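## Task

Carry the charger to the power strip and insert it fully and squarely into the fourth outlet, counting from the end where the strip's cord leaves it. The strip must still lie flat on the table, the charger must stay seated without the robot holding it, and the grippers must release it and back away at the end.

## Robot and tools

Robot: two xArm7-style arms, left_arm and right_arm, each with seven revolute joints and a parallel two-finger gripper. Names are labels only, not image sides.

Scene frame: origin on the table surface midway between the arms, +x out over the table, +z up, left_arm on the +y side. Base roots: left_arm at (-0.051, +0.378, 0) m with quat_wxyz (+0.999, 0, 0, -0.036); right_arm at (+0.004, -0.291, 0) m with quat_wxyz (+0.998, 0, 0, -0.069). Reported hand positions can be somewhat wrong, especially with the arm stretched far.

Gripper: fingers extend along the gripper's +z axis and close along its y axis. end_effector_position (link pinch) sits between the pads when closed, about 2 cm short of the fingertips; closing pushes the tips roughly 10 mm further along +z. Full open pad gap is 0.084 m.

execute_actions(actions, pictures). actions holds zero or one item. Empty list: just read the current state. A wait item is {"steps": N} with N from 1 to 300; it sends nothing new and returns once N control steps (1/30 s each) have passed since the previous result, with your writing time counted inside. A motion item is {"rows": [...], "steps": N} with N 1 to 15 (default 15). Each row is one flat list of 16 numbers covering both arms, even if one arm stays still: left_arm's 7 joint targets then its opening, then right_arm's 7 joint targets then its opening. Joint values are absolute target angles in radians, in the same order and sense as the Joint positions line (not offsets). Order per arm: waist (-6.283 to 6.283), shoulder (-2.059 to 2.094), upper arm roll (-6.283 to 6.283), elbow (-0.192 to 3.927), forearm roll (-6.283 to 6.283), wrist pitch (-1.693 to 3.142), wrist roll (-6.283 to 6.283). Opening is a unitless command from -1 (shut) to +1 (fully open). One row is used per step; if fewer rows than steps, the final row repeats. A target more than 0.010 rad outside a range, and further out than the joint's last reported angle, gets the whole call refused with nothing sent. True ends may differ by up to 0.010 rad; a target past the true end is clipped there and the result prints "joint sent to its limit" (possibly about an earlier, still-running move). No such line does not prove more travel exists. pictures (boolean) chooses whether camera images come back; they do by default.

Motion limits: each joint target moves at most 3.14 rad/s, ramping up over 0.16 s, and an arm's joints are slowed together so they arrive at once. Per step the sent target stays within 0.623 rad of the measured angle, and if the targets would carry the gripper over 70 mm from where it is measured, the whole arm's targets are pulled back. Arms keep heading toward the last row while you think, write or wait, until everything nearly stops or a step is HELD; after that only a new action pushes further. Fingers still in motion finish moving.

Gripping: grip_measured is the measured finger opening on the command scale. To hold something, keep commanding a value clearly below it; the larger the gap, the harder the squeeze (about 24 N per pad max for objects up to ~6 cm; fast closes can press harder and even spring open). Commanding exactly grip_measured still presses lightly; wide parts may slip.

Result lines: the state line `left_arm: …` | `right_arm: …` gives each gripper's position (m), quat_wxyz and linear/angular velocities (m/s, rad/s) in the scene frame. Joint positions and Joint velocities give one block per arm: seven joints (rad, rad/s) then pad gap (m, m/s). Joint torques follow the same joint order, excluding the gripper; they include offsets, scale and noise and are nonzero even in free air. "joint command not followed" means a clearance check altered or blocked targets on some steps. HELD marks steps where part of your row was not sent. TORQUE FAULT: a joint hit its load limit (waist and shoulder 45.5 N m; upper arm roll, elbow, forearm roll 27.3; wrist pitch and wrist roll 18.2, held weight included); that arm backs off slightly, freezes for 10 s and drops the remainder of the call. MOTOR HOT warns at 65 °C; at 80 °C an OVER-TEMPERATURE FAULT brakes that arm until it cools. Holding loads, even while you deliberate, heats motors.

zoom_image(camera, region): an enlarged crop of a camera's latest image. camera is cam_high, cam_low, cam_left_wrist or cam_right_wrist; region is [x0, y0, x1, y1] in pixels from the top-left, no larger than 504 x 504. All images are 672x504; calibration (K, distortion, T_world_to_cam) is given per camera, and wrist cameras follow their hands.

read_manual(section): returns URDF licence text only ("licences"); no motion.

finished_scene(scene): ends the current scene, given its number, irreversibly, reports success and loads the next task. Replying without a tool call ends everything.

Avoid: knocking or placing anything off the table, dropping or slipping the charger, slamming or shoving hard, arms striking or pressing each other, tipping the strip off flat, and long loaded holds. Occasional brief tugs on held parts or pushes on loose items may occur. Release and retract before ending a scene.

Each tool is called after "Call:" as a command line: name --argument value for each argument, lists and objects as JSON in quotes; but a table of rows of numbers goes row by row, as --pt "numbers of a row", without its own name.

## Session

Call:
execute_actions --actions '[]'

Scene clock: 0.00 s of 5400.00 s.
left_arm: end_effector_position=(+0.3406, -0.4062, +0.2610) grip_measured=+1.00 end_effector_quat_wxyz=(+0.731, +0.673, +0.086, -0.066) end_effector_velocity=(+0.000, +0.000, -0.000) end_effector_angular_velocity=(+0.000, -0.001, -0.000) | right_arm: end_effector_position=(+0.3052, -0.5755, +0.1894) grip_measured=+1.00 end_effector_quat_wxyz=(-0.410, +0.774, -0.474, +0.088) end_effector_velocity=(+0.001, -0.000, +0.001) end_effector_angular_velocity=(-0.001, -0.002, +0.001)
Joint positions: left_arm=[-0.817  1.078 -0.273  2.229 -2.125  0.618  0.664  0.084] | right_arm=[-0.752  0.099 -0.286  0.969  0.812  1.402 -0.451  0.084]
Joint velocities: left_arm=[-0.     0.     0.     0.     0.001  0.     0.    -0.   ] | right_arm=[ 0.    -0.     0.001  0.001  0.001  0.    -0.     0.   ]
Joint torques (N m, as the arm reports them, + toward a larger angle): no reading
camera_calibration (this result's frames):
cam_left_wrist: T_world_to_cam=[[0.206684, 0.0829159, 0.974888, -0.255333], [-0.977498, -0.0254572, 0.209402, 0.334407], [0.0421807, -0.996231, 0.0757886, -0.311909], [0, 0, 0, 1]] pos_world=[0.392811, -0.281049, 0.202535]
cam_right_wrist: T_world_to_cam=[[-0.661414, -0.225485, -0.715324, 0.237115], [-0.53707, 0.808122, 0.241857, 0.648204], [0.523534, 0.544147, -0.655604, 0.411944], [0, 0, 0, 1]] pos_world=[0.289296, -0.69452, 0.282913]

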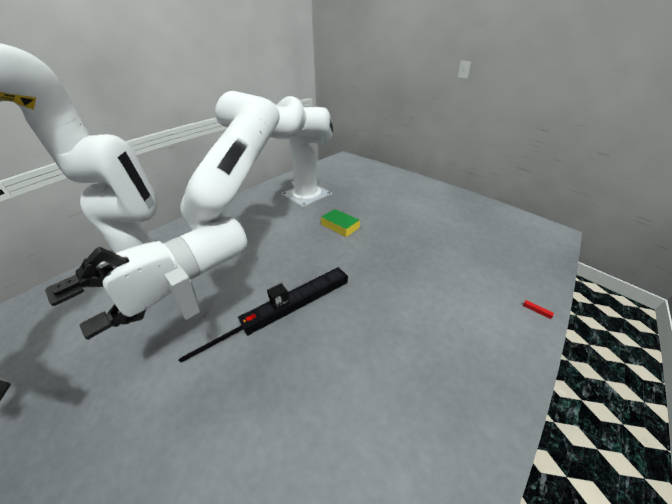

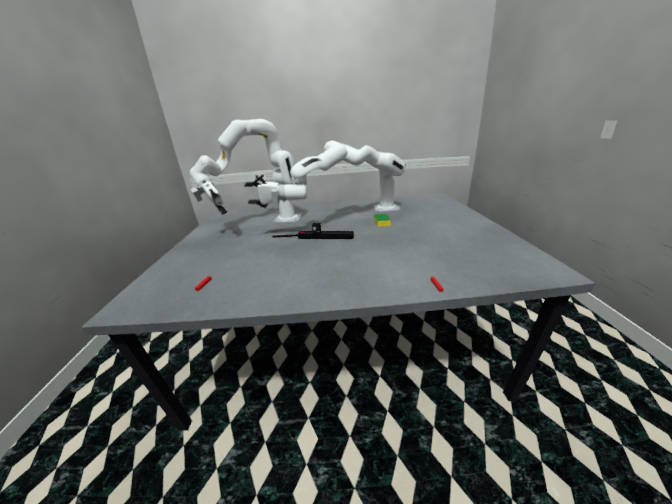

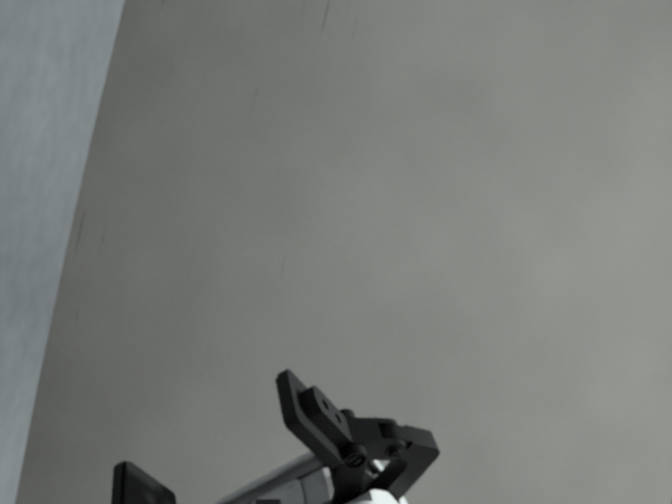

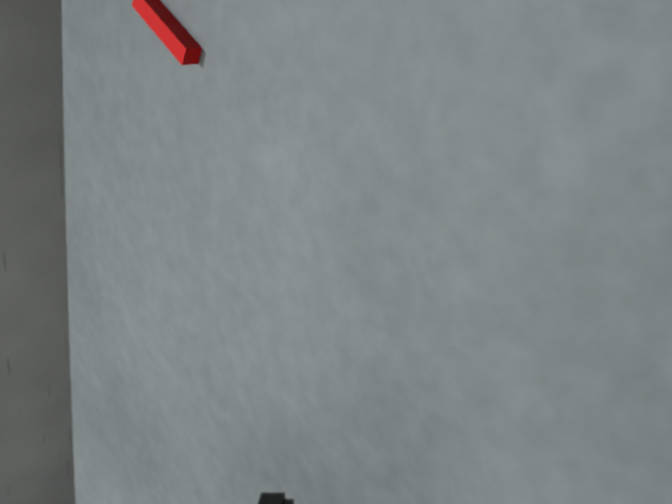

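Call:
zoom_image --camera "cam_high" --region '[210, 250, 370, 370]'

Region (210, 250, 370, 370) of cam_high's 672x504 image, scaled by 3.150, with more detail than that image has; it fills the top 378 rows of this view, and the rest is white.

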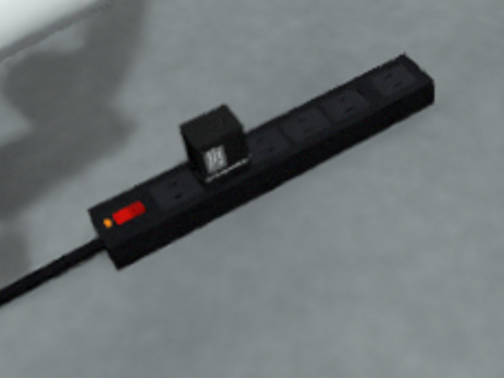

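Call:
execute_actions --actions '[{"rows": [[-0.6331,0.3468,0,1.4851,0,1.1383,-2.056,1,-0.752,0.099,-0.286,0.969,0.812,1.402,-0.451,1]], "steps": 15}]' --pictures false

Call:
execute_actions --actions '[{"steps": 20}]' --pictures false

Scene clock: 34.00 s of 5400.00 s.
left_arm: end_effector_position=(+0.3234, -0.2904, +0.3323) grip_measured=+1.00 end_effector_quat_wxyz=(+0.620, +0.766, -0.004, -0.169) end_effector_velocity=(-0.072, +0.354, -0.053) end_effector_angular_velocity=(+1.363, +0.366, -0.497) | right_arm: end_effector_position=(+0.3052, -0.5754, +0.1893) grip_measured=+1.00 end_effector_quat_wxyz=(-0.410, +0.774, -0.474, +0.088) end_effector_velocity=(-0.000, -0.000, -0.001) end_effector_angular_velocity=(+0.001, +0.001, -0.002)
Joint positions: left_arm=[-0.7    0.626 -0.101  1.773 -1.593  0.946  0.132  0.084] | right_arm=[-0.752  0.099 -0.286  0.969  0.812  1.402 -0.451  0.084]
Joint velocities: left_arm=[ 0.224 -0.909  0.333 -0.924  1.612  0.615 -1.607  0.   ] | right_arm=[-0.     0.002 -0.     0.     0.001 -0.001  0.    -0.   ]
Joint torques (N m, as the arm reports them, + toward a larger angle): left_arm=[  0.02 -30.39  -1.93  14.51  -0.04   0.3    0.53] | right_arm=[  1.28 -20.06  -0.97  13.46   0.63  -0.18   0.34]
Steps of this call (steps 1 to 90: nothing new was sent; then 30.50 s passed at rest; steps 91 to 105: all 15 steps of this action). Readings (joint positions):
91: left_arm=[-0.817 1.078 -0.273 2.229 -2.125 0.619 0.664] | right_arm=[-0.752 0.099 -0.286 0.969 0.812 1.402 -0.451]
92: left_arm=[-0.816 1.074 -0.271 2.224 -2.120 0.623 0.659] | right_arm=[-0.752 0.099 -0.286 0.969 0.812 1.402 -0.451]
94: left_arm=[-0.807 1.037 -0.254 2.177 -2.078 0.658 0.616] | right_arm=[-0.752 0.099 -0.286 0.969 0.812 1.402 -0.451]
98: left_arm=[-0.761 0.880 -0.190 2.030 -1.925 0.774 0.464] | right_arm=[-0.752 0.099 -0.286 0.969 0.812 1.402 -0.451]
105: the state above

Scene clock: 34.67 s of 5400.00 s.
left_arm: end_effector_position=(+0.3428, -0.0553, +0.2088) grip_measured=+1.00 end_effector_quat_wxyz=(+0.102, +0.949, +0.271, -0.124) end_effector_velocity=(+0.177, +0.344, -0.107) end_effector_angular_velocity=(+1.751, -0.477, +1.437) | right_arm: end_effector_position=(+0.3052, -0.5754, +0.1893) grip_measured=+1.00 end_effector_quat_wxyz=(-0.410, +0.774, -0.474, +0.088) end_effector_velocity=(+0.000, -0.000, -0.000) end_effector_angular_velocity=(-0.002, +0.000, +0.000)
Joint positions: left_arm=[-0.638  0.367 -0.007  1.504 -0.353  1.125 -1.122  0.084] | right_arm=[-0.752  0.099 -0.286  0.969  0.812  1.402 -0.451  0.084]
Joint velocities: left_arm=[ 0.026 -0.103  0.038 -0.105  1.886  0.07  -2.308 -0.   ] | right_arm=[ 0.001 -0.001  0.    -0.    -0.001 -0.002  0.     0.   ]
Joint torques (N m, as the arm reports them, + toward a larger angle): left_arm=[  1.48 -28.48  -0.52  14.81  -1.09  -1.78  -0.09] | right_arm=[  1.99 -19.96  -1.05  13.17   0.54  -0.16   0.31]
Steps of this call (steps 1 to 20: the robot went on to your last target). Readings (joint positions):
1: left_arm=[-0.693 0.597 -0.090 1.744 -1.539 0.966 0.078] | right_arm=[-0.752 0.099 -0.286 0.969 0.812 1.402 -0.451]
2: left_arm=[-0.687 0.570 -0.080 1.716 -1.483 0.984 0.022] | right_arm=[-0.752 0.099 -0.286 0.969 0.812 1.402 -0.451]
4: left_arm=[-0.675 0.523 -0.063 1.668 -1.368 1.016 -0.093] | right_arm=[-0.752 0.099 -0.286 0.969 0.812 1.402 -0.451]
8: left_arm=[-0.659 0.454 -0.039 1.595 -1.129 1.064 -0.332] | right_arm=[-0.752 0.099 -0.286 0.969 0.812 1.402 -0.451]
20: the state above

Call:
execute_actions --actions '[{"rows": [[-0.6331,0.3468,0,1.4851,0,1.1383,-2.056,1,0.2,-0.0857,0,0.7835,0,0.8692,2.323,1]], "steps": 15}]' --pictures false

Call:
execute_actions --actions '[{"steps": 35}]' --pictures false

Call:
execute_actions --actions '[{"rows": [[-0.6331,0.3468,0,1.4851,0,1.1383,-2.056,1,0.6696,-0.0857,0,0.7835,0,0.8692,2.323,1]], "steps": 15}]' --pictures false

Call:
execute_actions --actions '[{"steps": 25}]'

Scene clock: 43.13 s of 5400.00 s.
left_arm: end_effector_position=(+0.3814, +0.0090, +0.2000) grip_measured=+1.00 end_effector_quat_wxyz=(-0.000, +0.781, +0.625, +0.000) end_effector_velocity=(+0.000, +0.000, +0.000) end_effector_angular_velocity=(+0.000, -0.000, +0.001) | right_arm: end_effector_position=(+0.3653, -0.4475, +0.1482) grip_measured=+1.00 end_effector_quat_wxyz=(-0.203, +0.899, -0.382, -0.063) end_effector_velocity=(+0.129, +0.305, -0.038) end_effector_angular_velocity=(-0.788, +0.480, +0.689)
Joint positions: left_arm=[-0.633  0.347  0.     1.485 -0.     1.138 -2.056  0.084] | right_arm=[-0.335  0.002 -0.134  0.872  0.416  1.123 -0.034  0.084]
Joint velocities: left_arm=[ 0.    -0.     0.001  0.    -0.    -0.    -0.    -0.   ] | right_arm=[ 1.027 -0.168  0.26  -0.169 -0.793 -0.484  1.055  0.   ]
Joint torques (N m, as the arm reports them, + toward a larger angle): left_arm=[  1.71 -27.89  -0.25  14.59   0.05  -1.76   0.58] | right_arm=[ -0.26 -18.65  -1.54  13.54   0.25  -0.99   0.39]
Steps of this call (steps 1 to 45: the robot went on to your last target; steps 46 to 110: nothing new was sent; then 4.30 s passed at rest; steps 111 to 125: all 15 steps of this action). Readings (joint positions):
111: left_arm=[-0.633 0.347 -0.000 1.485 -0.000 1.138 -2.056] | right_arm=[-0.752 0.099 -0.286 0.969 0.812 1.402 -0.451]
112: left_arm=[-0.633 0.347 -0.000 1.485 -0.000 1.138 -2.056] | right_arm=[-0.748 0.098 -0.285 0.968 0.807 1.397 -0.446]
114: left_arm=[-0.633 0.347 -0.000 1.485 0.000 1.138 -2.056] | right_arm=[-0.711 0.086 -0.275 0.956 0.766 1.360 -0.404]
118: left_arm=[-0.633 0.347 0.000 1.485 -0.000 1.138 -2.056] | right_arm=[-0.577 0.051 -0.208 0.920 0.637 1.262 -0.276]
125: the state above

Scene clock: 44.30 s of 5400.00 s.
left_arm: end_effector_position=(+0.3814, +0.0090, +0.2000) grip_measured=+1.00 end_effector_quat_wxyz=(-0.000, +0.781, +0.625, +0.000) end_effector_velocity=(+0.001, +0.001, -0.000) end_effector_angular_velocity=(+0.000, +0.000, +0.003) | right_arm: end_effector_position=(+0.4177, -0.2659, +0.1500) grip_measured=+1.00 end_effector_quat_wxyz=(-0.000, -0.442, +0.897, +0.000) end_effector_velocity=(-0.000, +0.002, -0.000) end_effector_angular_velocity=(-0.002, -0.001, -0.350)
Joint positions: left_arm=[-0.633  0.347 -0.     1.485  0.     1.138 -2.056  0.084] | right_arm=[ 0.199 -0.086 -0.     0.784  0.     0.869  2.288  0.084]
Joint velocities: left_arm=[ 0.002  0.001 -0.     0.    -0.    -0.    -0.    -0.   ] | right_arm=[ 0.003 -0.     0.002 -0.001 -0.003 -0.001  0.357 -0.   ]
Joint torques (N m, as the arm reports them, + toward a larger angle): left_arm=[  1.75 -27.86  -0.13  14.51   0.16  -1.82   0.59] | right_arm=[  1.13 -17.23  -0.57  14.11  -0.1   -1.83   0.1 ]
Steps of this call (steps 1 to 35: the robot went on to your last target). Readings (joint positions):
1: left_arm=[-0.633 0.347 0.000 1.485 0.000 1.138 -2.056] | right_arm=[-0.301 -0.003 -0.126 0.866 0.389 1.107 0.002]
2: left_arm=[-0.633 0.347 -0.000 1.485 -0.000 1.138 -2.056] | right_arm=[-0.268 -0.009 -0.118 0.861 0.364 1.091 0.040]
4: left_arm=[-0.633 0.347 -0.000 1.485 -0.000 1.138 -2.056] | right_arm=[-0.203 -0.019 -0.101 0.850 0.313 1.061 0.120]
8: left_arm=[-0.633 0.347 -0.000 1.485 -0.000 1.138 -2.056] | right_arm=[-0.081 -0.040 -0.071 0.830 0.218 1.003 0.310]
35: the state above

Scene clock: 44.80 s of 5400.00 s.
left_arm: end_effector_position=(+0.3814, +0.0090, +0.2000) grip_measured=+1.00 end_effector_quat_wxyz=(-0.000, +0.781, +0.625, +0.000) end_effector_velocity=(-0.001, -0.001, -0.001) end_effector_angular_velocity=(+0.001, +0.002, -0.001) | right_arm: end_effector_position=(+0.3767, -0.1097, +0.1501) grip_measured=+1.00 end_effector_quat_wxyz=(+0.000, -0.595, +0.804, -0.000) end_effector_velocity=(-0.155, +0.317, -0.000) end_effector_angular_velocity=(-0.003, +0.000, +0.822)
Joint positions: left_arm=[-0.633  0.347  0.     1.485  0.     1.138 -2.056  0.084] | right_arm=[ 0.59  -0.086  0.001  0.784  0.     0.869  2.32   0.084]
Joint velocities: left_arm=[-0.002  0.003  0.     0.    -0.    -0.    -0.     0.   ] | right_arm=[ 0.822  0.     0.03  -0.001  0.     0.001  0.03  -0.   ]
Joint torques (N m, as the arm reports them, + toward a larger angle): left_arm=[  1.66 -27.8   -0.3   14.49   0.11  -1.82   0.58] | right_arm=[ -5.39 -17.08  -1.96  13.98  -0.16  -1.81   0.47]
Steps of this call (steps 1 to 15: all 15 steps of this action). Readings (joint positions):
1: left_arm=[-0.633 0.347 0.000 1.485 -0.000 1.138 -2.056] | right_arm=[0.200 -0.086 -0.000 0.784 0.000 0.869 2.298]
2: left_arm=[-0.633 0.347 -0.000 1.485 0.000 1.138 -2.056] | right_arm=[0.204 -0.086 -0.002 0.784 0.000 0.869 2.304]
4: left_arm=[-0.633 0.347 -0.000 1.485 0.000 1.138 -2.056] | right_arm=[0.242 -0.086 -0.007 0.784 -0.000 0.869 2.309]
8: left_arm=[-0.633 0.347 -0.000 1.485 0.000 1.138 -2.056] | right_arm=[0.373 -0.086 0.002 0.784 0.000 0.869 2.312]
15: the state above

Scene clock: 45.63 s of 5400.00 s.
left_arm: end_effector_position=(+0.3814, +0.0090, +0.2000) grip_measured=+1.00 end_effector_quat_wxyz=(-0.000, +0.781, +0.625, +0.000) end_effector_velocity=(+0.001, +0.001, +0.000) end_effector_angular_velocity=(+0.000, -0.001, +0.003) | right_arm: end_effector_position=(+0.3613, -0.0810, +0.1501) grip_measured=+1.00 end_effector_quat_wxyz=(-0.000, +0.625, -0.781, -0.000) end_effector_velocity=(+0.000, +0.000, +0.000) end_effector_angular_velocity=(+0.000, -0.002, +0.002)
Joint positions: left_arm=[-0.633  0.347 -0.     1.485  0.     1.138 -2.056  0.084] | right_arm=[ 0.669 -0.086 -0.     0.783 -0.     0.869  2.323  0.084]
Joint velocities: left_arm=[ 0.002 -0.     0.001  0.     0.     0.    -0.     0.   ] | right_arm=[ 0.001 -0.001 -0.    -0.001 -0.001 -0.002  0.     0.   ]
Joint torques (N m, as the arm reports them, + toward a larger angle): left_arm=[  1.83 -27.71  -0.32  14.55   0.2   -1.74   0.58] | right_arm=[  1.44 -16.94  -0.46  13.92  -0.09  -1.85   0.35]
Steps of this call (steps 1 to 25: the robot went on to your last target). Readings (joint positions):
1: left_arm=[-0.633 0.347 -0.000 1.485 -0.000 1.138 -2.056] | right_arm=[0.614 -0.086 0.003 0.784 0.000 0.869 2.321]
2: left_arm=[-0.633 0.347 -0.000 1.485 -0.000 1.138 -2.056] | right_arm=[0.632 -0.086 0.004 0.783 0.000 0.869 2.321]
4: left_arm=[-0.633 0.347 -0.000 1.485 -0.000 1.138 -2.056] | right_arm=[0.651 -0.086 0.003 0.783 0.000 0.869 2.322]
8: left_arm=[-0.633 0.347 0.000 1.485 0.000 1.138 -2.056] | right_arm=[0.663 -0.086 -0.002 0.783 -0.000 0.869 2.323]
25: the state above
camera_calibration (this result's frames):
cam_left_wrist: T_world_to_cam=[[0.974421, -0.224722, -0.00195934, -0.333408], [-0.22473, -0.974406, -0.00538252, 0.161965], [-0.000699619, 0.00568516, -0.999984, 0.327124], [0, 0, 0, 1]] pos_world=[0.361507, 0.0810359, 0.327337]
cam_right_wrist: T_world_to_cam=[[-0.977323, 0.211588, 0.00833217, 0.39858], [0.211531, 0.977345, -0.00723723, 0.0689342], [-0.00967471, -0.0053106, -0.999939, 0.287525], [0, 0, 0, 1]] pos_world=[0.377741, -0.15018, 0.284686]

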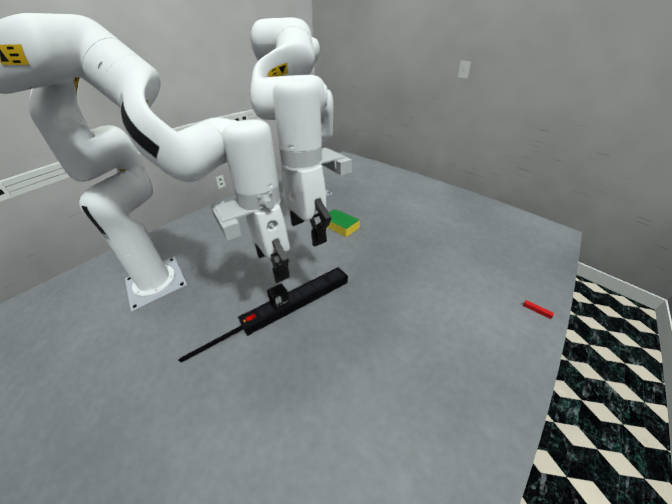

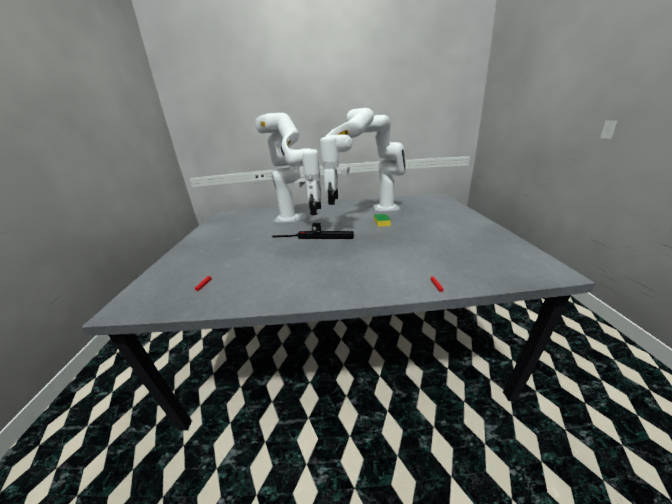

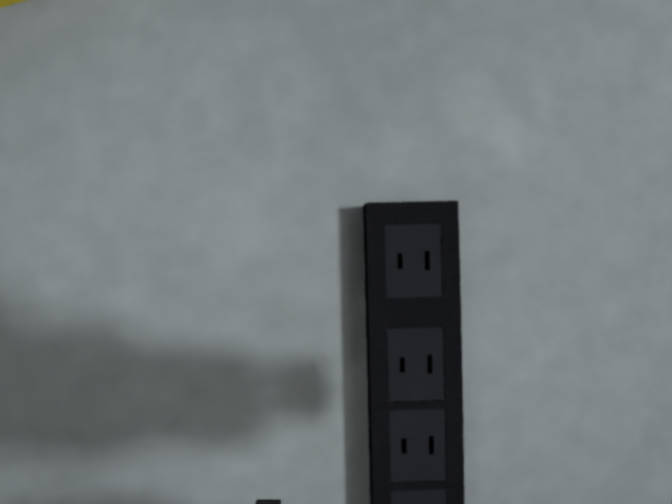

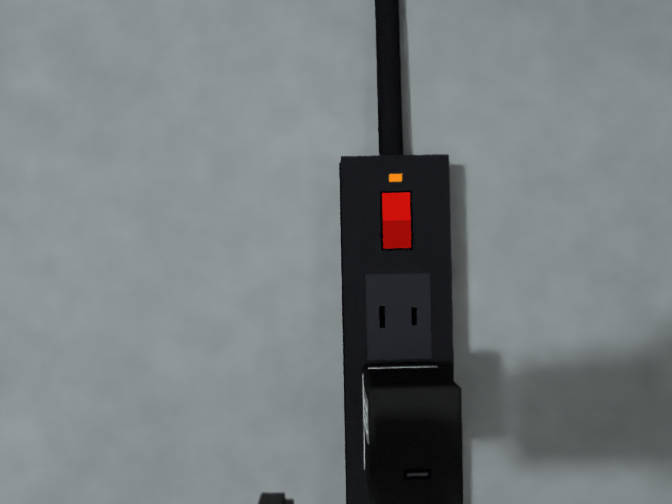

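Call:
execute_actions --actions '[{"rows": [[-0.6325,0.39,0,1.44,0,1.05,-2.065,0,0.663,-0.05,0,0.765,0,0.815,2.31,1],[-0.6325,0.39,0,1.44,0,1.05,-2.065,0,0.663,-0.05,0,0.765,0,0.815,2.31,1],[-0.6325,0.39,0,1.44,0,1.05,-2.065,0,0.663,-0.05,0,0.765,0,0.815,2.31,1],[-0.632,0.44,0,1.4,0,0.96,-2.07,-0.5,0.66,-0.015,0,0.75,0,0.765,2.3,1],[-0.632,0.44,0,1.4,0,0.96,-2.07,-0.5,0.66,-0.015,0,0.75,0,0.765,2.3,1],[-0.632,0.44,0,1.4,0,0.96,-2.07,-0.5,0.66,-0.015,0,0.75,0,0.765,2.3,1],[-0.632,0.495,0,1.372,0,0.877,-2.075,-1,0.658,0.02,0,0.737,0,0.717,2.29,1],[-0.632,0.495,0,1.372,0,0.877,-2.075,-1,0.658,0.02,0,0.737,0,0.717,2.29,1],[-0.632,0.495,0,1.372,0,0.877,-2.075,-1,0.658,0.02,0,0.737,0,0.717,2.29,1],[-0.6317,0.53,0,1.359,0,0.829,-2.079,-1,0.6561,0.0546,0,0.7251,0,0.6705,2.2847,1],[-0.6317,0.53,0,1.359,0,0.829,-2.079,-1,0.6561,0.0546,0,0.7251,0,0.6705,2.2847,1],[-0.6317,0.53,0,1.359,0,0.829,-2.079,-1,0.6561,0.0546,0,0.7251,0,0.6705,2.2847,1],[-0.6317,0.54,0,1.356,0,0.816,-2.079,-1,0.6561,0.0546,0,0.7251,0,0.6705,2.2847,1],[-0.6317,0.54,0,1.356,0,0.816,-2.079,-1,0.6561,0.0546,0,0.7251,0,0.6705,2.2847,1],[-0.6317,0.55,0,1.3539,0,0.8039,-2.079,-1,0.6561,0.0546,0,0.7251,0,0.6705,2.2847,1]], "steps": 15}]' --pictures false

Call:
execute_actions --actions '[{"steps": 25}]'

Scene clock: 86.60 s of 5400.00 s.
left_arm: end_effector_position=(+0.3851, +0.0068, +0.0723) grip_measured=-1.00 end_effector_quat_wxyz=(-0.003, +0.774, +0.634, -0.001) end_effector_velocity=(+0.003, -0.003, -0.144) end_effector_angular_velocity=(-0.017, -0.019, +0.018) | right_arm: end_effector_position=(+0.3656, -0.0846, +0.0892) grip_measured=+1.00 end_effector_quat_wxyz=(+0.002, +0.634, -0.773, -0.000) end_effector_velocity=(+0.002, -0.003, -0.057) end_effector_angular_velocity=(+0.002, -0.002, +0.018)
Joint positions: left_arm=[-0.632  0.522  0.     1.363 -0.     0.848 -2.077  0.   ] | right_arm=[ 0.657  0.044 -0.     0.728 -0.     0.688  2.287  0.084]
Joint velocities: left_arm=[-0.     0.235 -0.001 -0.093 -0.001 -0.354 -0.018  0.   ] | right_arm=[-0.008  0.128 -0.    -0.048  0.    -0.179 -0.027  0.   ]
Joint torques (N m, as the arm reports them, + toward a larger angle): left_arm=[  1.72 -34.35  -0.46  15.82   0.16  -1.95   0.61] | right_arm=[  1.92 -21.9   -0.32  14.67  -0.34  -1.88   0.44]
Steps of this call (steps 1 to 15: the robot went on to your last target; steps 16 to 90: nothing new was sent; then 37.47 s passed at rest; steps 91 to 105: all 15 steps of this action). Readings (joint positions):
91: left_arm=[-0.633 0.347 -0.000 1.485 -0.000 1.138 -2.056] | right_arm=[0.670 -0.086 0.000 0.783 0.000 0.869 2.323]
92: left_arm=[-0.633 0.348 -0.000 1.484 0.000 1.133 -2.057] | right_arm=[0.669 -0.083 0.000 0.782 0.000 0.864 2.322]
94: left_arm=[-0.633 0.361 -0.000 1.471 0.000 1.100 -2.060] | right_arm=[0.666 -0.069 0.000 0.776 0.000 0.842 2.316]
98: left_arm=[-0.632 0.421 0.000 1.417 -0.000 1.000 -2.067] | right_arm=[0.661 -0.026 -0.000 0.755 -0.000 0.783 2.304]
105: the state above

Scene clock: 87.43 s of 5400.00 s.
left_arm: end_effector_position=(+0.3864, +0.0058, +0.0561) grip_measured=-1.00 end_effector_quat_wxyz=(+0.000, +0.773, +0.634, +0.000) end_effector_velocity=(-0.000, -0.000, +0.000) end_effector_angular_velocity=(-0.001, -0.000, -0.000) | right_arm: end_effector_position=(+0.3668, -0.0843, +0.0850) grip_measured=+1.00 end_effector_quat_wxyz=(-0.000, +0.635, -0.773, +0.000) end_effector_velocity=(+0.001, -0.001, +0.000) end_effector_angular_velocity=(+0.000, -0.000, -0.002)
Joint positions: left_arm=[-0.632  0.55  -0.     1.354  0.     0.804 -2.079  0.   ] | right_arm=[0.656 0.055 0.    0.725 0.    0.671 2.285 0.084]
Joint velocities: left_arm=[ 0.    -0.001 -0.001 -0.    -0.    -0.    -0.     0.   ] | right_arm=[-0.     0.    -0.002  0.     0.     0.    -0.    -0.   ]
Joint torques (N m, as the arm reports them, + toward a larger angle): left_arm=[  1.82 -30.06  -0.24  13.29   0.13  -1.79   0.61] | right_arm=[  1.14 -18.19  -0.49  12.69  -0.2   -1.88   0.38]
Steps of this call (steps 1 to 25: the robot went on to your last target). Readings (joint positions):
1: left_arm=[-0.632 0.529 0.000 1.360 -0.000 0.837 -2.078] | right_arm=[0.657 0.047 -0.000 0.727 -0.000 0.683 2.287]
2: left_arm=[-0.632 0.534 0.000 1.359 -0.000 0.828 -2.078] | right_arm=[0.656 0.049 0.000 0.727 -0.000 0.679 2.286]
4: left_arm=[-0.632 0.542 0.000 1.357 0.000 0.816 -2.079] | right_arm=[0.656 0.051 0.000 0.727 0.000 0.675 2.285]
8: left_arm=[-0.632 0.547 -0.000 1.356 0.000 0.807 -2.079] | right_arm=[0.656 0.053 0.000 0.726 0.000 0.672 2.285]
25: the state above
camera_calibration (this result's frames):
cam_left_wrist: T_world_to_cam=[[0.979613, -0.200887, -0.00183707, -0.341478], [-0.200894, -0.979598, -0.00531673, 0.149981], [-0.000731532, 0.00557739, -0.999984, 0.183207], [0, 0, 0, 1]] pos_world=[0.36478, 0.077301, 0.183374]
cam_right_wrist: T_world_to_cam=[[-0.982305, 0.187104, 0.00829593, 0.40492], [0.187046, 0.982325, -0.00721118, 0.0798682], [-0.00949854, -0.00553185, -0.99994, 0.222451], [0, 0, 0, 1]] pos_world=[0.384929, -0.152988, 0.219655]

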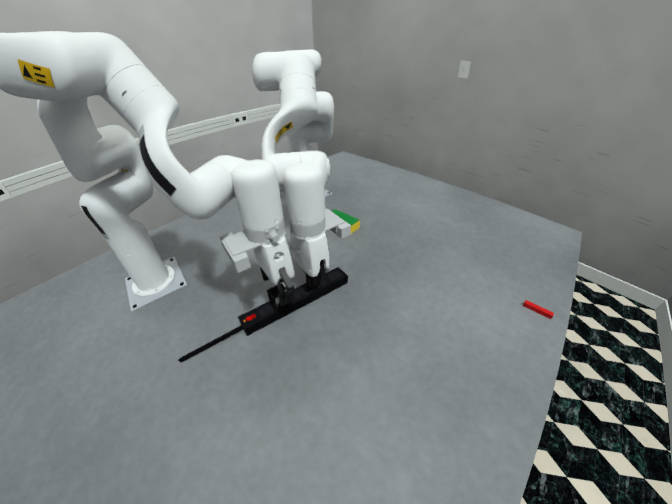

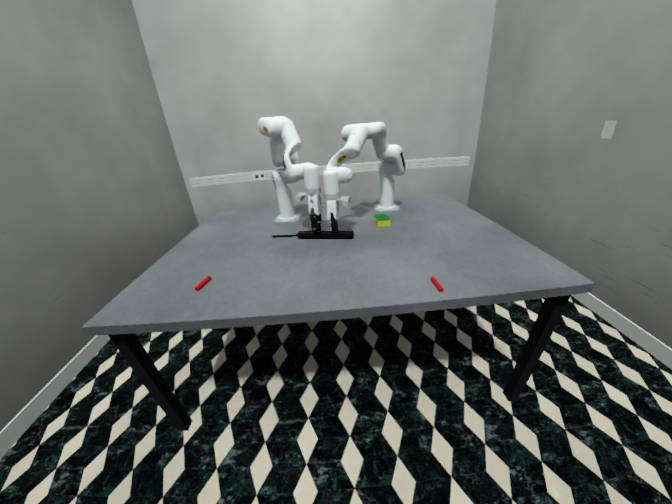

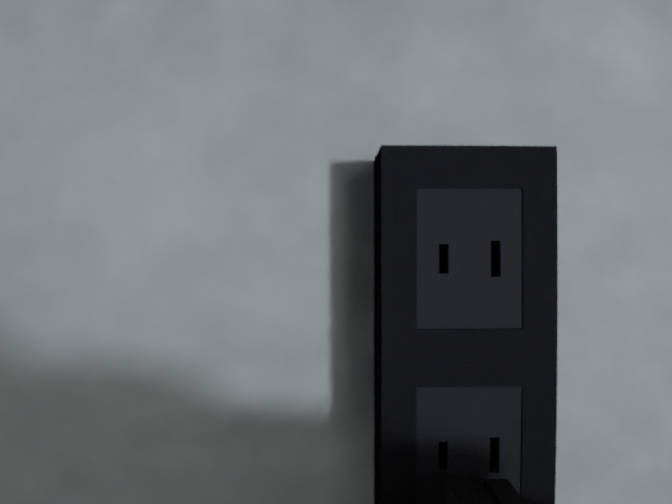

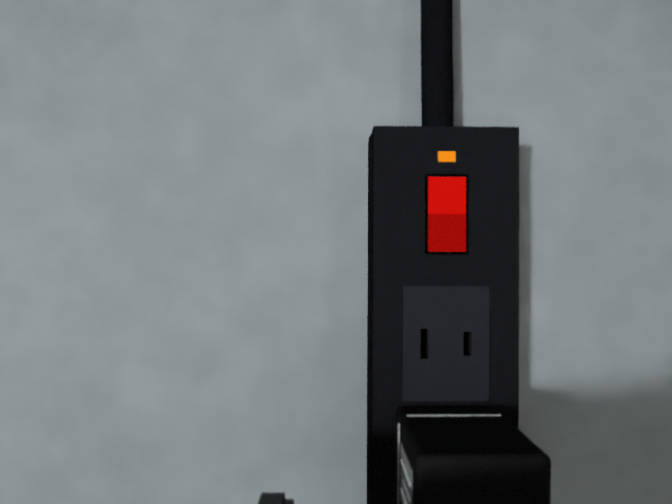

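Call:
execute_actions --actions '[]'

Scene clock: 113.10 s of 5400.00 s.
left_arm: end_effector_position=(+0.3864, +0.0058, +0.0560) grip_measured=-1.00 end_effector_quat_wxyz=(-0.000, +0.773, +0.634, +0.000) end_effector_velocity=(-0.000, -0.000, -0.000) end_effector_angular_velocity=(+0.000, -0.000, -0.000) | right_arm: end_effector_position=(+0.3668, -0.0843, +0.0850) grip_measured=+1.00 end_effector_quat_wxyz=(-0.000, +0.635, -0.773, -0.000) end_effector_velocity=(-0.000, -0.000, +0.000) end_effector_angular_velocity=(-0.000, -0.000, +0.000)
Joint positions: left_arm=[-0.632  0.55  -0.     1.354 -0.     0.804 -2.079  0.   ] | right_arm=[0.656 0.055 0.    0.725 0.    0.67  2.285 0.084]
Joint velocities: left_arm=[-0.001  0.     0.001 -0.    -0.    -0.     0.     0.   ] | right_arm=[-0.    -0.001 -0.    -0.001 -0.    -0.     0.     0.   ]
Joint torques (N m, as the arm reports them, + toward a larger angle): left_arm=[  1.6  -30.03  -0.28  13.28   0.14  -1.84   0.58] | right_arm=[  1.53 -18.89  -0.38  12.78  -0.28  -1.87   0.47]
Steps of this call (steps 1 to 15: the robot went on to your last target; steps 16 to 90: nothing new was sent; then 22.67 s passed at rest). Readings (joint positions):
1: left_arm=[-0.632 0.550 -0.000 1.354 0.000 0.804 -2.079] | right_arm=[0.656 0.055 0.000 0.725 -0.000 0.671 2.285]
2: left_arm=[-0.632 0.550 -0.000 1.354 0.000 0.804 -2.079] | right_arm=[0.656 0.055 0.000 0.725 -0.000 0.671 2.285]
4: left_arm=[-0.632 0.550 -0.000 1.354 0.000 0.804 -2.079] | right_arm=[0.656 0.055 0.000 0.725 0.000 0.671 2.285]
8: left_arm=[-0.632 0.550 -0.000 1.354 0.000 0.804 -2.079] | right_arm=[0.656 0.055 -0.000 0.725 -0.000 0.670 2.285]
90: the state above
All arms were judged still, so your last target was given up. Only a new action makes them travel on or press farther. Fingers that are still opening or closing keep moving.
camera_calibration (this result's frames):
cam_left_wrist: T_world_to_cam=[[0.979613, -0.200885, -0.00195863, -0.341437], [-0.200892, -0.979599, -0.00538369, 0.150004], [-0.000837169, 0.0056674, -0.999984, 0.183172], [0, 0, 0, 1]] pos_world=[0.364764, 0.0773157, 0.183308]
cam_right_wrist: T_world_to_cam=[[-0.982305, 0.187105, 0.00832979, 0.404908], [0.187047, 0.982324, -0.00724, 0.0798783], [-0.0095372, -0.00555382, -0.999939, 0.222445], [0, 0, 0, 1]] pos_world=[0.384924, -0.152991, 0.219637]

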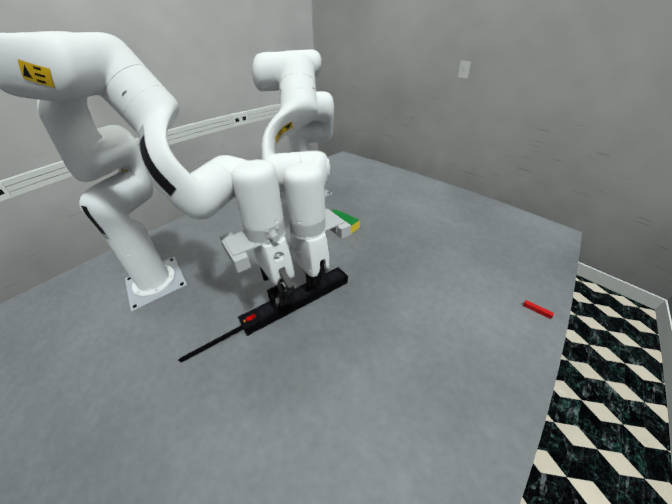

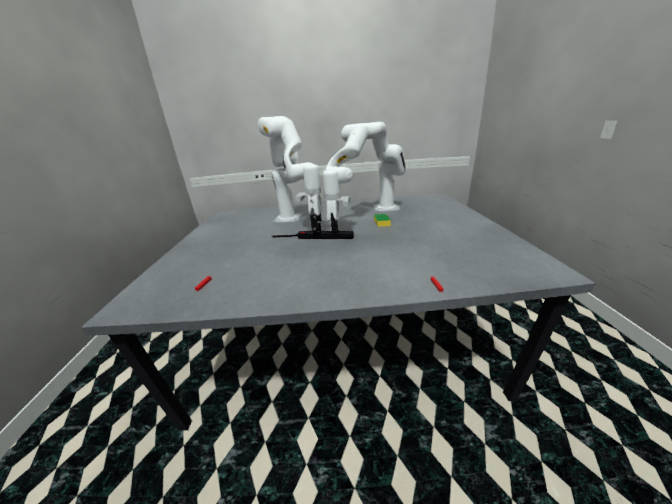

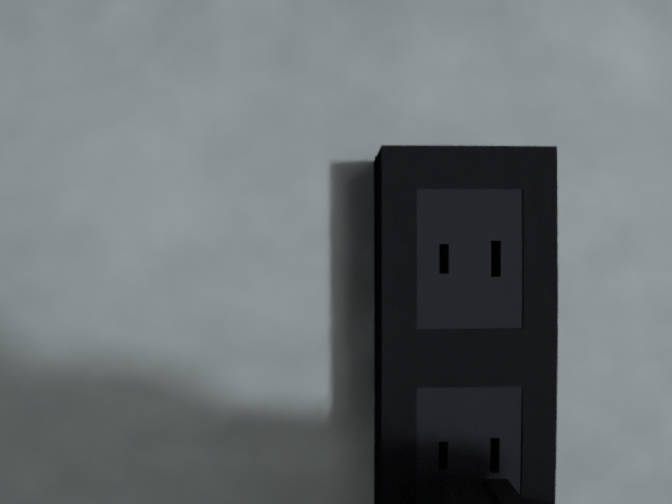

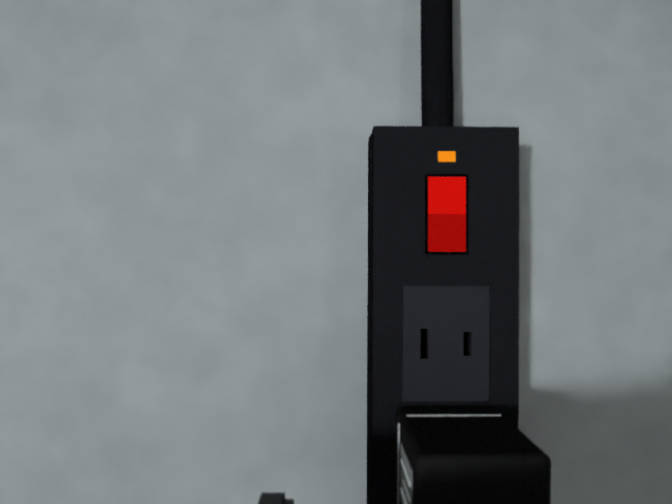

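Call:
execute_actions --actions '[{"rows":[[-0.6317,0.5518,0,1.3535,0,0.8017,-2.079,-1,0.6561,0.0712,0,0.7202,0,0.649,2.2847,1],[-0.6317,0.5518,0,1.3535,0,0.8017,-2.079,-1,0.6561,0.0712,0,0.7202,0,0.649,2.2847,1],[-0.6317,0.5536,0,1.3532,0,0.7996,-2.079,-1,0.6561,0.0836,0,0.717,0,0.6334,2.2847,1],[-0.6317,0.5536,0,1.3532,0,0.7996,-2.079,-1,0.6561,0.0836,0,0.717,0,0.6334,2.2847,1],[-0.6317,0.5554,0,1.3528,0,0.7974,-2.079,-1,0.6561,0.096,0,0.7141,0,0.6181,2.2847,1],[-0.6317,0.5554,0,1.3528,0,0.7974,-2.079,-1,0.6561,0.096,0,0.7141,0,0.6181,2.2847,1],[-0.6317,0.5572,0,1.3524,0,0.7952,-2.079,-1,0.6561,0.1086,0,0.7114,0,0.6028,2.2847,1],[-0.6317,0.5572,0,1.3524,0,0.7952,-2.079,-1,0.6561,0.1086,0,0.7114,0,0.6028,2.2847,1],[-0.6317,0.559,0,1.352,0,0.793,-2.079,-1,0.6561,0.1213,0,0.709,0,0.5877,2.2847,1],[-0.6317,0.559,0,1.352,0,0.793,-2.079,-1,0.6561,0.1213,0,0.709,0,0.5877,2.2847,1],[-0.6317,0.559,0,1.352,0,0.793,-2.079,-1,0.6561,0.1341,0,0.7069,0,0.5727,2.2847,1]],"steps":15}]'

Scene clock: 143.77 s of 5400.00 s.
left_arm: end_effector_position=(+0.3863, +0.0059, +0.0511) grip_measured=-1.00 end_effector_quat_wxyz=(-0.000, +0.773, +0.634, -0.000) end_effector_velocity=(+0.000, -0.002, -0.001) end_effector_angular_velocity=(-0.003, -0.002, -0.002) | right_arm: end_effector_position=(+0.3664, -0.0845, +0.0554) grip_measured=+1.00 end_effector_quat_wxyz=(+0.001, +0.635, -0.773, -0.000) end_effector_velocity=(-0.002, -0.001, -0.033) end_effector_angular_velocity=(-0.002, +0.005, -0.001)
Joint positions: left_arm=[-0.632  0.559  0.     1.352 -0.     0.794 -2.079  0.   ] | right_arm=[ 0.656  0.127  0.     0.708 -0.     0.582  2.285  0.084]
Joint velocities: left_arm=[-0.     0.004 -0.001  0.001 -0.    -0.007  0.001  0.   ] | right_arm=[-0.     0.082  0.    -0.016  0.002 -0.093  0.     0.   ]
Joint torques (N m, as the arm reports them, + toward a larger angle): left_arm=[  1.74 -30.34  -0.38  13.2    0.16  -1.83   0.56] | right_arm=[  1.2  -21.05  -0.56  12.65  -0.2   -1.78   0.41]
Steps of this call (steps 1 to 90: nothing new was sent; then 27.17 s passed at rest; steps 91 to 105: all 15 steps of this action). Readings (joint positions):
91: left_arm=[-0.632 0.550 -0.000 1.354 -0.000 0.804 -2.079] | right_arm=[0.656 0.055 -0.000 0.725 -0.000 0.670 2.285]
92: left_arm=[-0.632 0.550 -0.000 1.354 0.000 0.803 -2.079] | right_arm=[0.656 0.057 -0.000 0.725 0.000 0.667 2.285]
94: left_arm=[-0.632 0.551 -0.000 1.354 0.000 0.802 -2.079] | right_arm=[0.656 0.065 -0.000 0.723 0.000 0.655 2.285]
98: left_arm=[-0.632 0.555 0.000 1.353 -0.000 0.799 -2.079] | right_arm=[0.656 0.089 0.000 0.716 -0.000 0.628 2.285]
105: the state above
camera_calibration (this result's frames):
cam_left_wrist: T_world_to_cam=[[0.979613, -0.20088, -0.00225365, -0.341338], [-0.200889, -0.979598, -0.00554639, 0.150038], [-0.00109351, 0.00588605, -0.999982, 0.178358], [0, 0, 0, 1]] pos_world=[0.364715, 0.0773597, 0.178418]
cam_right_wrist: T_world_to_cam=[[-0.982298, 0.187076, 0.00963653, 0.404691], [0.186999, 0.982325, -0.00835058, 0.080052], [-0.0110284, -0.00640073, -0.999919, 0.193337], [0, 0, 0, 1]] pos_world=[0.38469, -0.153108, 0.19009]

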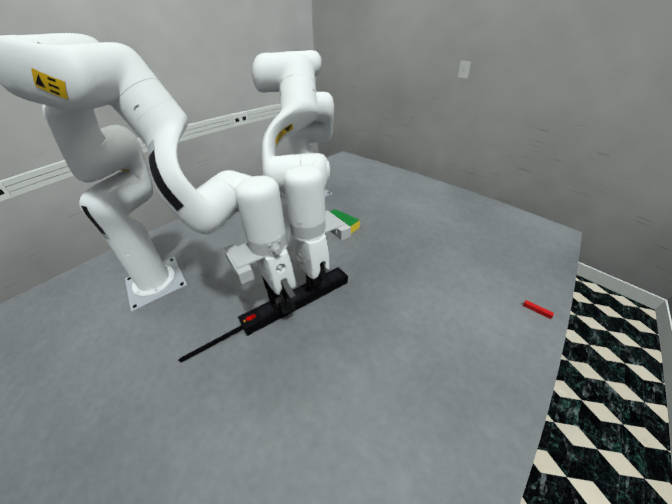

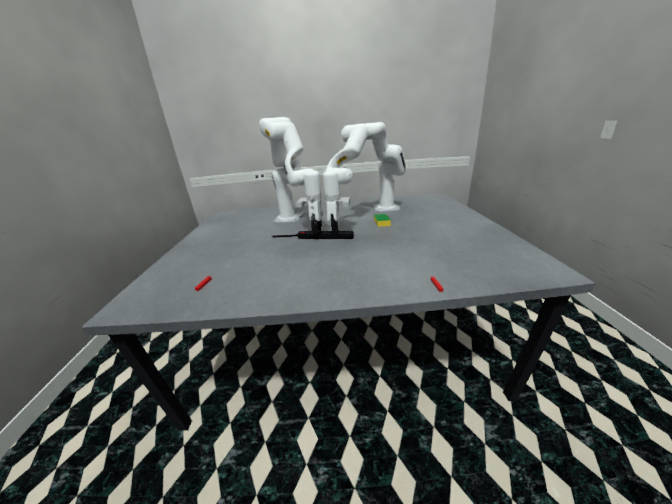

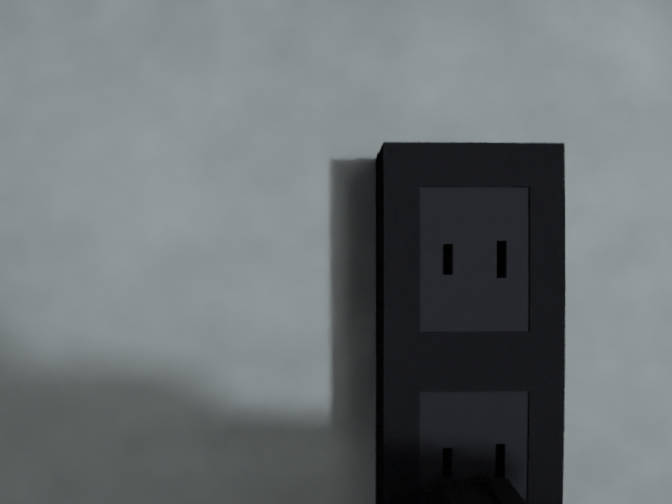

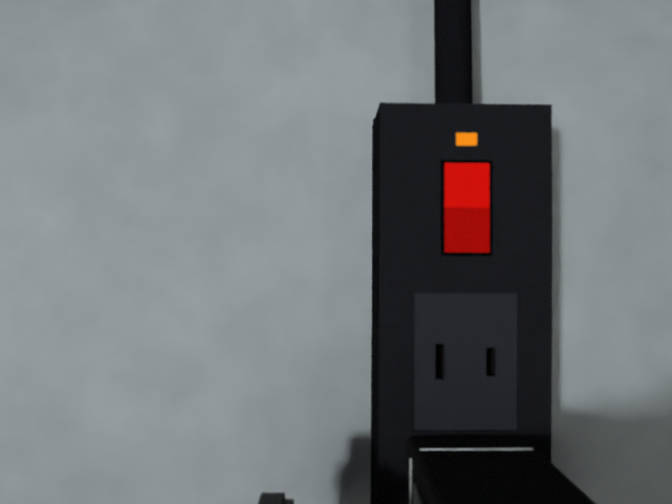

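Call:
execute_actions --actions '[{"rows":[[-0.6317,0.5599,0,1.3518,0,0.7919,-2.079,-1,0.6561,0.1341,0,0.7069,0,0.5727,2.2847,0.7],[-0.6317,0.5599,0,1.3518,0,0.7919,-2.079,-1,0.6561,0.1341,0,0.7069,0,0.5727,2.2847,0.5],[-0.6317,0.5608,0,1.3517,0,0.7909,-2.079,-1,0.6561,0.1341,0,0.7069,0,0.5727,2.2847,0.3],[-0.6317,0.5608,0,1.3517,0,0.7909,-2.079,-1,0.6561,0.1341,0,0.7069,0,0.5727,2.2847,0.1],[-0.6317,0.5608,0,1.3517,0,0.7909,-2.079,-1,0.6561,0.1341,0,0.7069,0,0.5727,2.2847,0],[-0.6317,0.5608,0,1.3517,0,0.7909,-2.079,-1,0.6561,0.1341,0,0.7069,0,0.5727,2.2847,-0.1],[-0.6317,0.5608,0,1.3517,0,0.7909,-2.079,-1,0.6561,0.1341,0,0.7069,0,0.5727,2.2847,-0.15],[-0.6317,0.5608,0,1.3517,0,0.7909,-2.079,-1,0.6561,0.1341,0,0.7069,0,0.5727,2.2847,-0.2],[-0.6317,0.5608,0,1.3517,0,0.7909,-2.079,-1,0.6561,0.1341,0,0.7069,0,0.5727,2.2847,-0.25]],"steps":15}]' --pictures false

Call:
execute_actions --actions '[{"rows":[[-0.6317,0.5608,0,1.3517,0,0.7909,-2.079,-1,0.6561,0.1341,0,0.7069,0,0.5727,2.2847,-0.28],[-0.6317,0.5608,0,1.3517,0,0.7909,-2.079,-1,0.6561,0.1341,0,0.7069,0,0.5727,2.2847,-0.31],[-0.6317,0.5608,0,1.3517,0,0.7909,-2.079,-1,0.6561,0.1341,0,0.7069,0,0.5727,2.2847,-0.34],[-0.6317,0.5608,0,1.3517,0,0.7909,-2.079,-1,0.6561,0.1341,0,0.7069,0,0.5727,2.2847,-0.38],[-0.6317,0.5608,0,1.3517,0,0.7909,-2.079,-1,0.6561,0.1341,0,0.7069,0,0.5727,2.2847,-0.45],[-0.6317,0.5608,0,1.3517,0,0.7909,-2.079,-1,0.6561,0.1341,0,0.7069,0,0.5727,2.2847,-0.6],[-0.6317,0.5608,0,1.3517,0,0.7909,-2.079,-1,0.6561,0.1341,0,0.7069,0,0.5727,2.2847,-0.8],[-0.6317,0.5608,0,1.3517,0,0.7909,-2.079,-1,0.6561,0.1341,0,0.7069,0,0.5727,2.2847,-1],[-0.6317,0.5617,0,1.3515,0,0.7898,-2.079,-1,0.6561,0.1341,0,0.7069,0,0.5727,2.2847,-1],[-0.6317,0.5617,0,1.3515,0,0.7898,-2.079,-1,0.6561,0.1341,0,0.7069,0,0.5727,2.2847,-1],[-0.6317,0.5626,0,1.3513,0,0.7887,-2.079,-1,0.6561,0.1341,0,0.7069,0,0.5727,2.2847,-1]],"steps":15}]'

Scene clock: 165.33 s of 5400.00 s.
left_arm: end_effector_position=(+0.3864, +0.0058, +0.0500) grip_measured=-1.00 end_effector_quat_wxyz=(+0.000, +0.773, +0.634, +0.000) end_effector_velocity=(-0.000, -0.001, +0.000) end_effector_angular_velocity=(+0.000, -0.000, -0.002) | right_arm: end_effector_position=(+0.3668, -0.0843, +0.0530) grip_measured=-0.27 end_effector_quat_wxyz=(-0.000, +0.635, -0.773, +0.000) end_effector_velocity=(-0.000, -0.000, -0.000) end_effector_angular_velocity=(-0.001, -0.000, +0.001)
Joint positions: left_arm=[-0.632  0.561 -0.     1.352  0.     0.791 -2.079  0.   ] | right_arm=[ 0.656  0.134  0.     0.707 -0.     0.573  2.285  0.032]
Joint velocities: left_arm=[-0.001 -0.    -0.    -0.     0.    -0.     0.     0.   ] | right_arm=[ 0.     0.    -0.001 -0.002 -0.001 -0.002  0.    -0.   ]
Joint torques (N m, as the arm reports them, + toward a larger angle): left_arm=[  1.71 -30.17  -0.36  13.19   0.09  -1.81   0.58] | right_arm=[  1.26 -19.24  -0.61  11.35  -0.25  -1.78   0.59]
Steps of this call (steps 1 to 15: the robot went on to your last target; steps 16 to 90: nothing new was sent; then 18.07 s passed at rest; steps 91 to 105: all 15 steps of this action). Readings (joint positions):
91: left_arm=[-0.632 0.559 -0.000 1.352 0.000 0.793 -2.079] | right_arm=[0.656 0.134 0.000 0.707 -0.000 0.573 2.285]
92: left_arm=[-0.632 0.559 -0.000 1.352 0.000 0.793 -2.079] | right_arm=[0.656 0.134 -0.000 0.707 0.000 0.573 2.285]
94: left_arm=[-0.632 0.560 -0.000 1.352 0.000 0.792 -2.079] | right_arm=[0.656 0.134 -0.000 0.707 -0.000 0.573 2.285]
98: left_arm=[-0.632 0.561 0.000 1.352 -0.000 0.791 -2.079] | right_arm=[0.656 0.134 0.000 0.707 -0.000 0.573 2.285]
105: the state above

Scene clock: 165.83 s of 5400.00 s.
left_arm: end_effector_position=(+0.3863, +0.0058, +0.0491) grip_measured=-1.00 end_effector_quat_wxyz=(-0.000, +0.773, +0.634, -0.000) end_effector_velocity=(-0.001, +0.000, -0.003) end_effector_angular_velocity=(+0.001, +0.002, -0.001) | right_arm: end_effector_position=(+0.3669, -0.0843, +0.0531) grip_measured=-0.33 end_effector_quat_wxyz=(-0.000, +0.635, -0.773, +0.000) end_effector_velocity=(-0.001, -0.000, -0.001) end_effector_angular_velocity=(-0.001, +0.002, +0.000)
Joint positions: left_arm=[-0.632  0.562  0.     1.351 -0.     0.789 -2.079  0.   ] | right_arm=[ 0.656  0.134 -0.     0.707 -0.     0.573  2.285  0.03 ]
Joint velocities: left_arm=[ 0.     0.005 -0.    -0.003 -0.    -0.005  0.001  0.   ] | right_arm=[ 0.     0.001  0.    -0.001  0.     0.    -0.    -0.   ]
Joint torques (N m, as the arm reports them, + toward a larger angle): left_arm=[  1.78 -30.51  -0.31  13.32   0.15  -1.79   0.53] | right_arm=[  1.84 -19.19  -0.4   11.35  -0.13  -1.71   0.53]
Steps of this call (steps 1 to 15: all 15 steps of this action). Readings (joint positions):
1: left_arm=[-0.632 0.561 -0.000 1.352 0.000 0.791 -2.079] | right_arm=[0.656 0.134 -0.000 0.707 -0.000 0.573 2.285]
2: left_arm=[-0.632 0.561 -0.000 1.352 0.000 0.791 -2.079] | right_arm=[0.656 0.134 -0.000 0.707 0.000 0.573 2.285]
4: left_arm=[-0.632 0.561 0.000 1.352 0.000 0.791 -2.079] | right_arm=[0.656 0.134 -0.000 0.707 0.000 0.573 2.285]
8: left_arm=[-0.632 0.561 -0.000 1.352 -0.000 0.791 -2.079] | right_arm=[0.656 0.134 -0.000 0.707 0.000 0.573 2.285]
15: the state above
camera_calibration (this result's frames):
cam_left_wrist: T_world_to_cam=[[0.979613, -0.200883, -0.0021276, -0.34138], [-0.200892, -0.979598, -0.00547666, 0.150006], [-0.000984026, 0.00579243, -0.999983, 0.176313], [0, 0, 0, 1]] pos_world=[0.364729, 0.0773467, 0.176405]
cam_right_wrist: T_world_to_cam=[[-0.982291, 0.187188, 0.0081216, 0.405279], [0.187133, 0.982309, -0.00707554, 0.0795747], [-0.00930238, -0.00543042, -0.999942, 0.190447], [0, 0, 0, 1]] pos_world=[0.384982, -0.152996, 0.187708]

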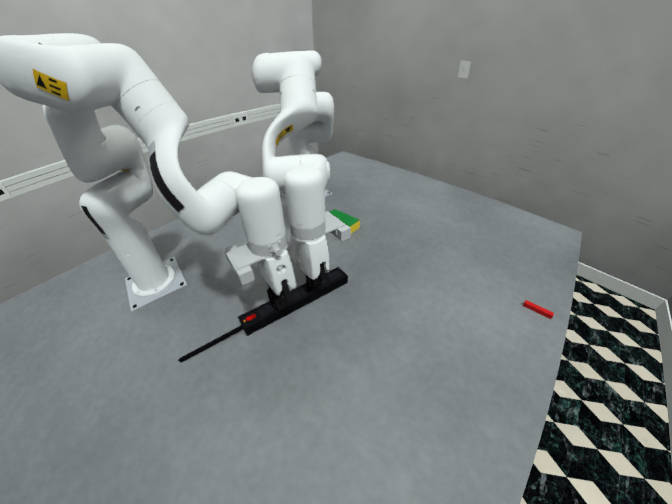

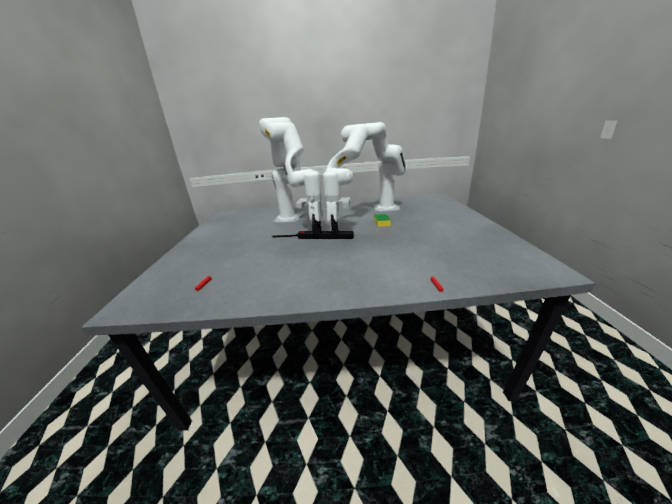

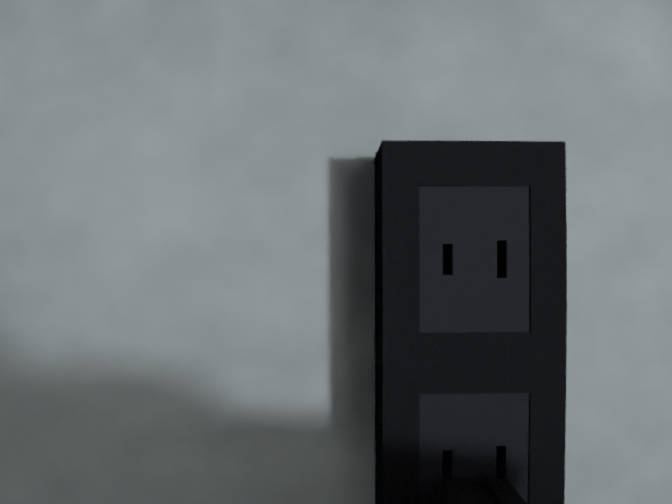

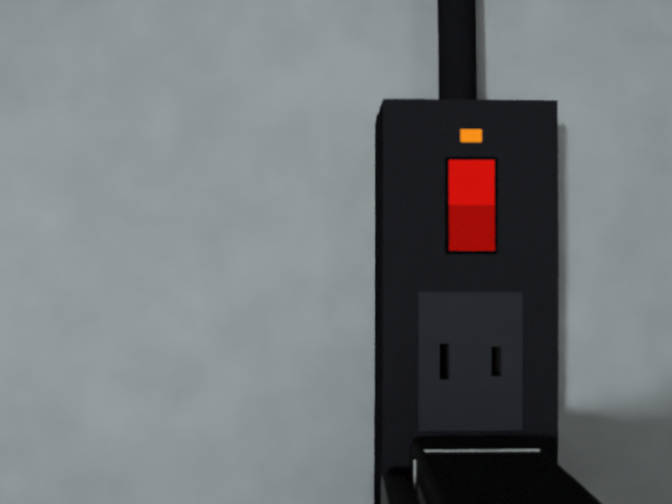

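Left not yet in contact; 1 mm more.

Call:
execute_actions --actions '[{"rows":[[-0.6317,0.5635,0,1.3511,0,0.7876,-2.079,-1,0.6561,0.1341,0,0.7069,0,0.5727,2.2847,-1],[-0.6317,0.5635,0,1.3511,0,0.7876,-2.079,-1,0.6561,0.1341,0,0.7069,0,0.5727,2.2847,-1],[-0.6317,0.5635,0,1.3511,0,0.7876,-2.079,-1,0.6561,0.1341,0,0.7069,0,0.5727,2.2847,-1],[-0.6317,0.5644,0,1.3509,0,0.7865,-2.079,-1,0.6561,0.1341,0,0.7069,0,0.5727,2.2847,-1]],"steps":12}]' --pictures false

Scene clock: 172.23 s of 5400.00 s.
left_arm: end_effector_position=(+0.3867, +0.0056, +0.0487) grip_measured=-1.00 end_effector_quat_wxyz=(+0.001, +0.773, +0.634, +0.000) end_effector_velocity=(-0.000, +0.000, -0.001) end_effector_angular_velocity=(+0.001, +0.001, -0.001) | right_arm: end_effector_position=(+0.3668, -0.0843, +0.0530) grip_measured=-0.33 end_effector_quat_wxyz=(-0.000, +0.635, -0.773, +0.000) end_effector_velocity=(-0.000, +0.000, -0.000) end_effector_angular_velocity=(-0.000, +0.000, +0.001)
Joint positions: left_arm=[-0.632  0.563 -0.     1.351 -0.     0.787 -2.079  0.   ] | right_arm=[ 0.656  0.134 -0.     0.707 -0.     0.573  2.285  0.03 ]
Joint velocities: left_arm=[-0.     0.002 -0.    -0.     0.    -0.001  0.     0.   ] | right_arm=[ 0.     0.002  0.001  0.001 -0.    -0.001  0.    -0.   ]
Joint torques (N m, as the arm reports them, + toward a larger angle): left_arm=[  1.88 -27.45  -0.33  12.24   0.2   -1.98   0.6 ] | right_arm=[  2.24 -18.67  -0.27  11.36   0.02  -1.64   0.3 ]
Steps of this call (steps 1 to 15: the robot went on to your last target; steps 16 to 90: nothing new was sent; then 3.00 s passed at rest; steps 91 to 102: all 12 steps of this action). Readings (joint positions):
91: left_arm=[-0.632 0.563 -0.000 1.351 0.000 0.789 -2.079] | right_arm=[0.656 0.134 -0.000 0.707 -0.000 0.573 2.285]
92: left_arm=[-0.632 0.563 -0.000 1.351 0.000 0.789 -2.079] | right_arm=[0.656 0.134 -0.000 0.707 -0.000 0.573 2.285]
94: left_arm=[-0.632 0.563 -0.000 1.351 -0.000 0.788 -2.079] | right_arm=[0.656 0.134 -0.000 0.707 -0.000 0.573 2.285]
98: left_arm=[-0.632 0.563 -0.000 1.352 -0.000 0.787 -2.079] | right_arm=[0.656 0.134 -0.000 0.707 -0.000 0.573 2.285]
102: the state above


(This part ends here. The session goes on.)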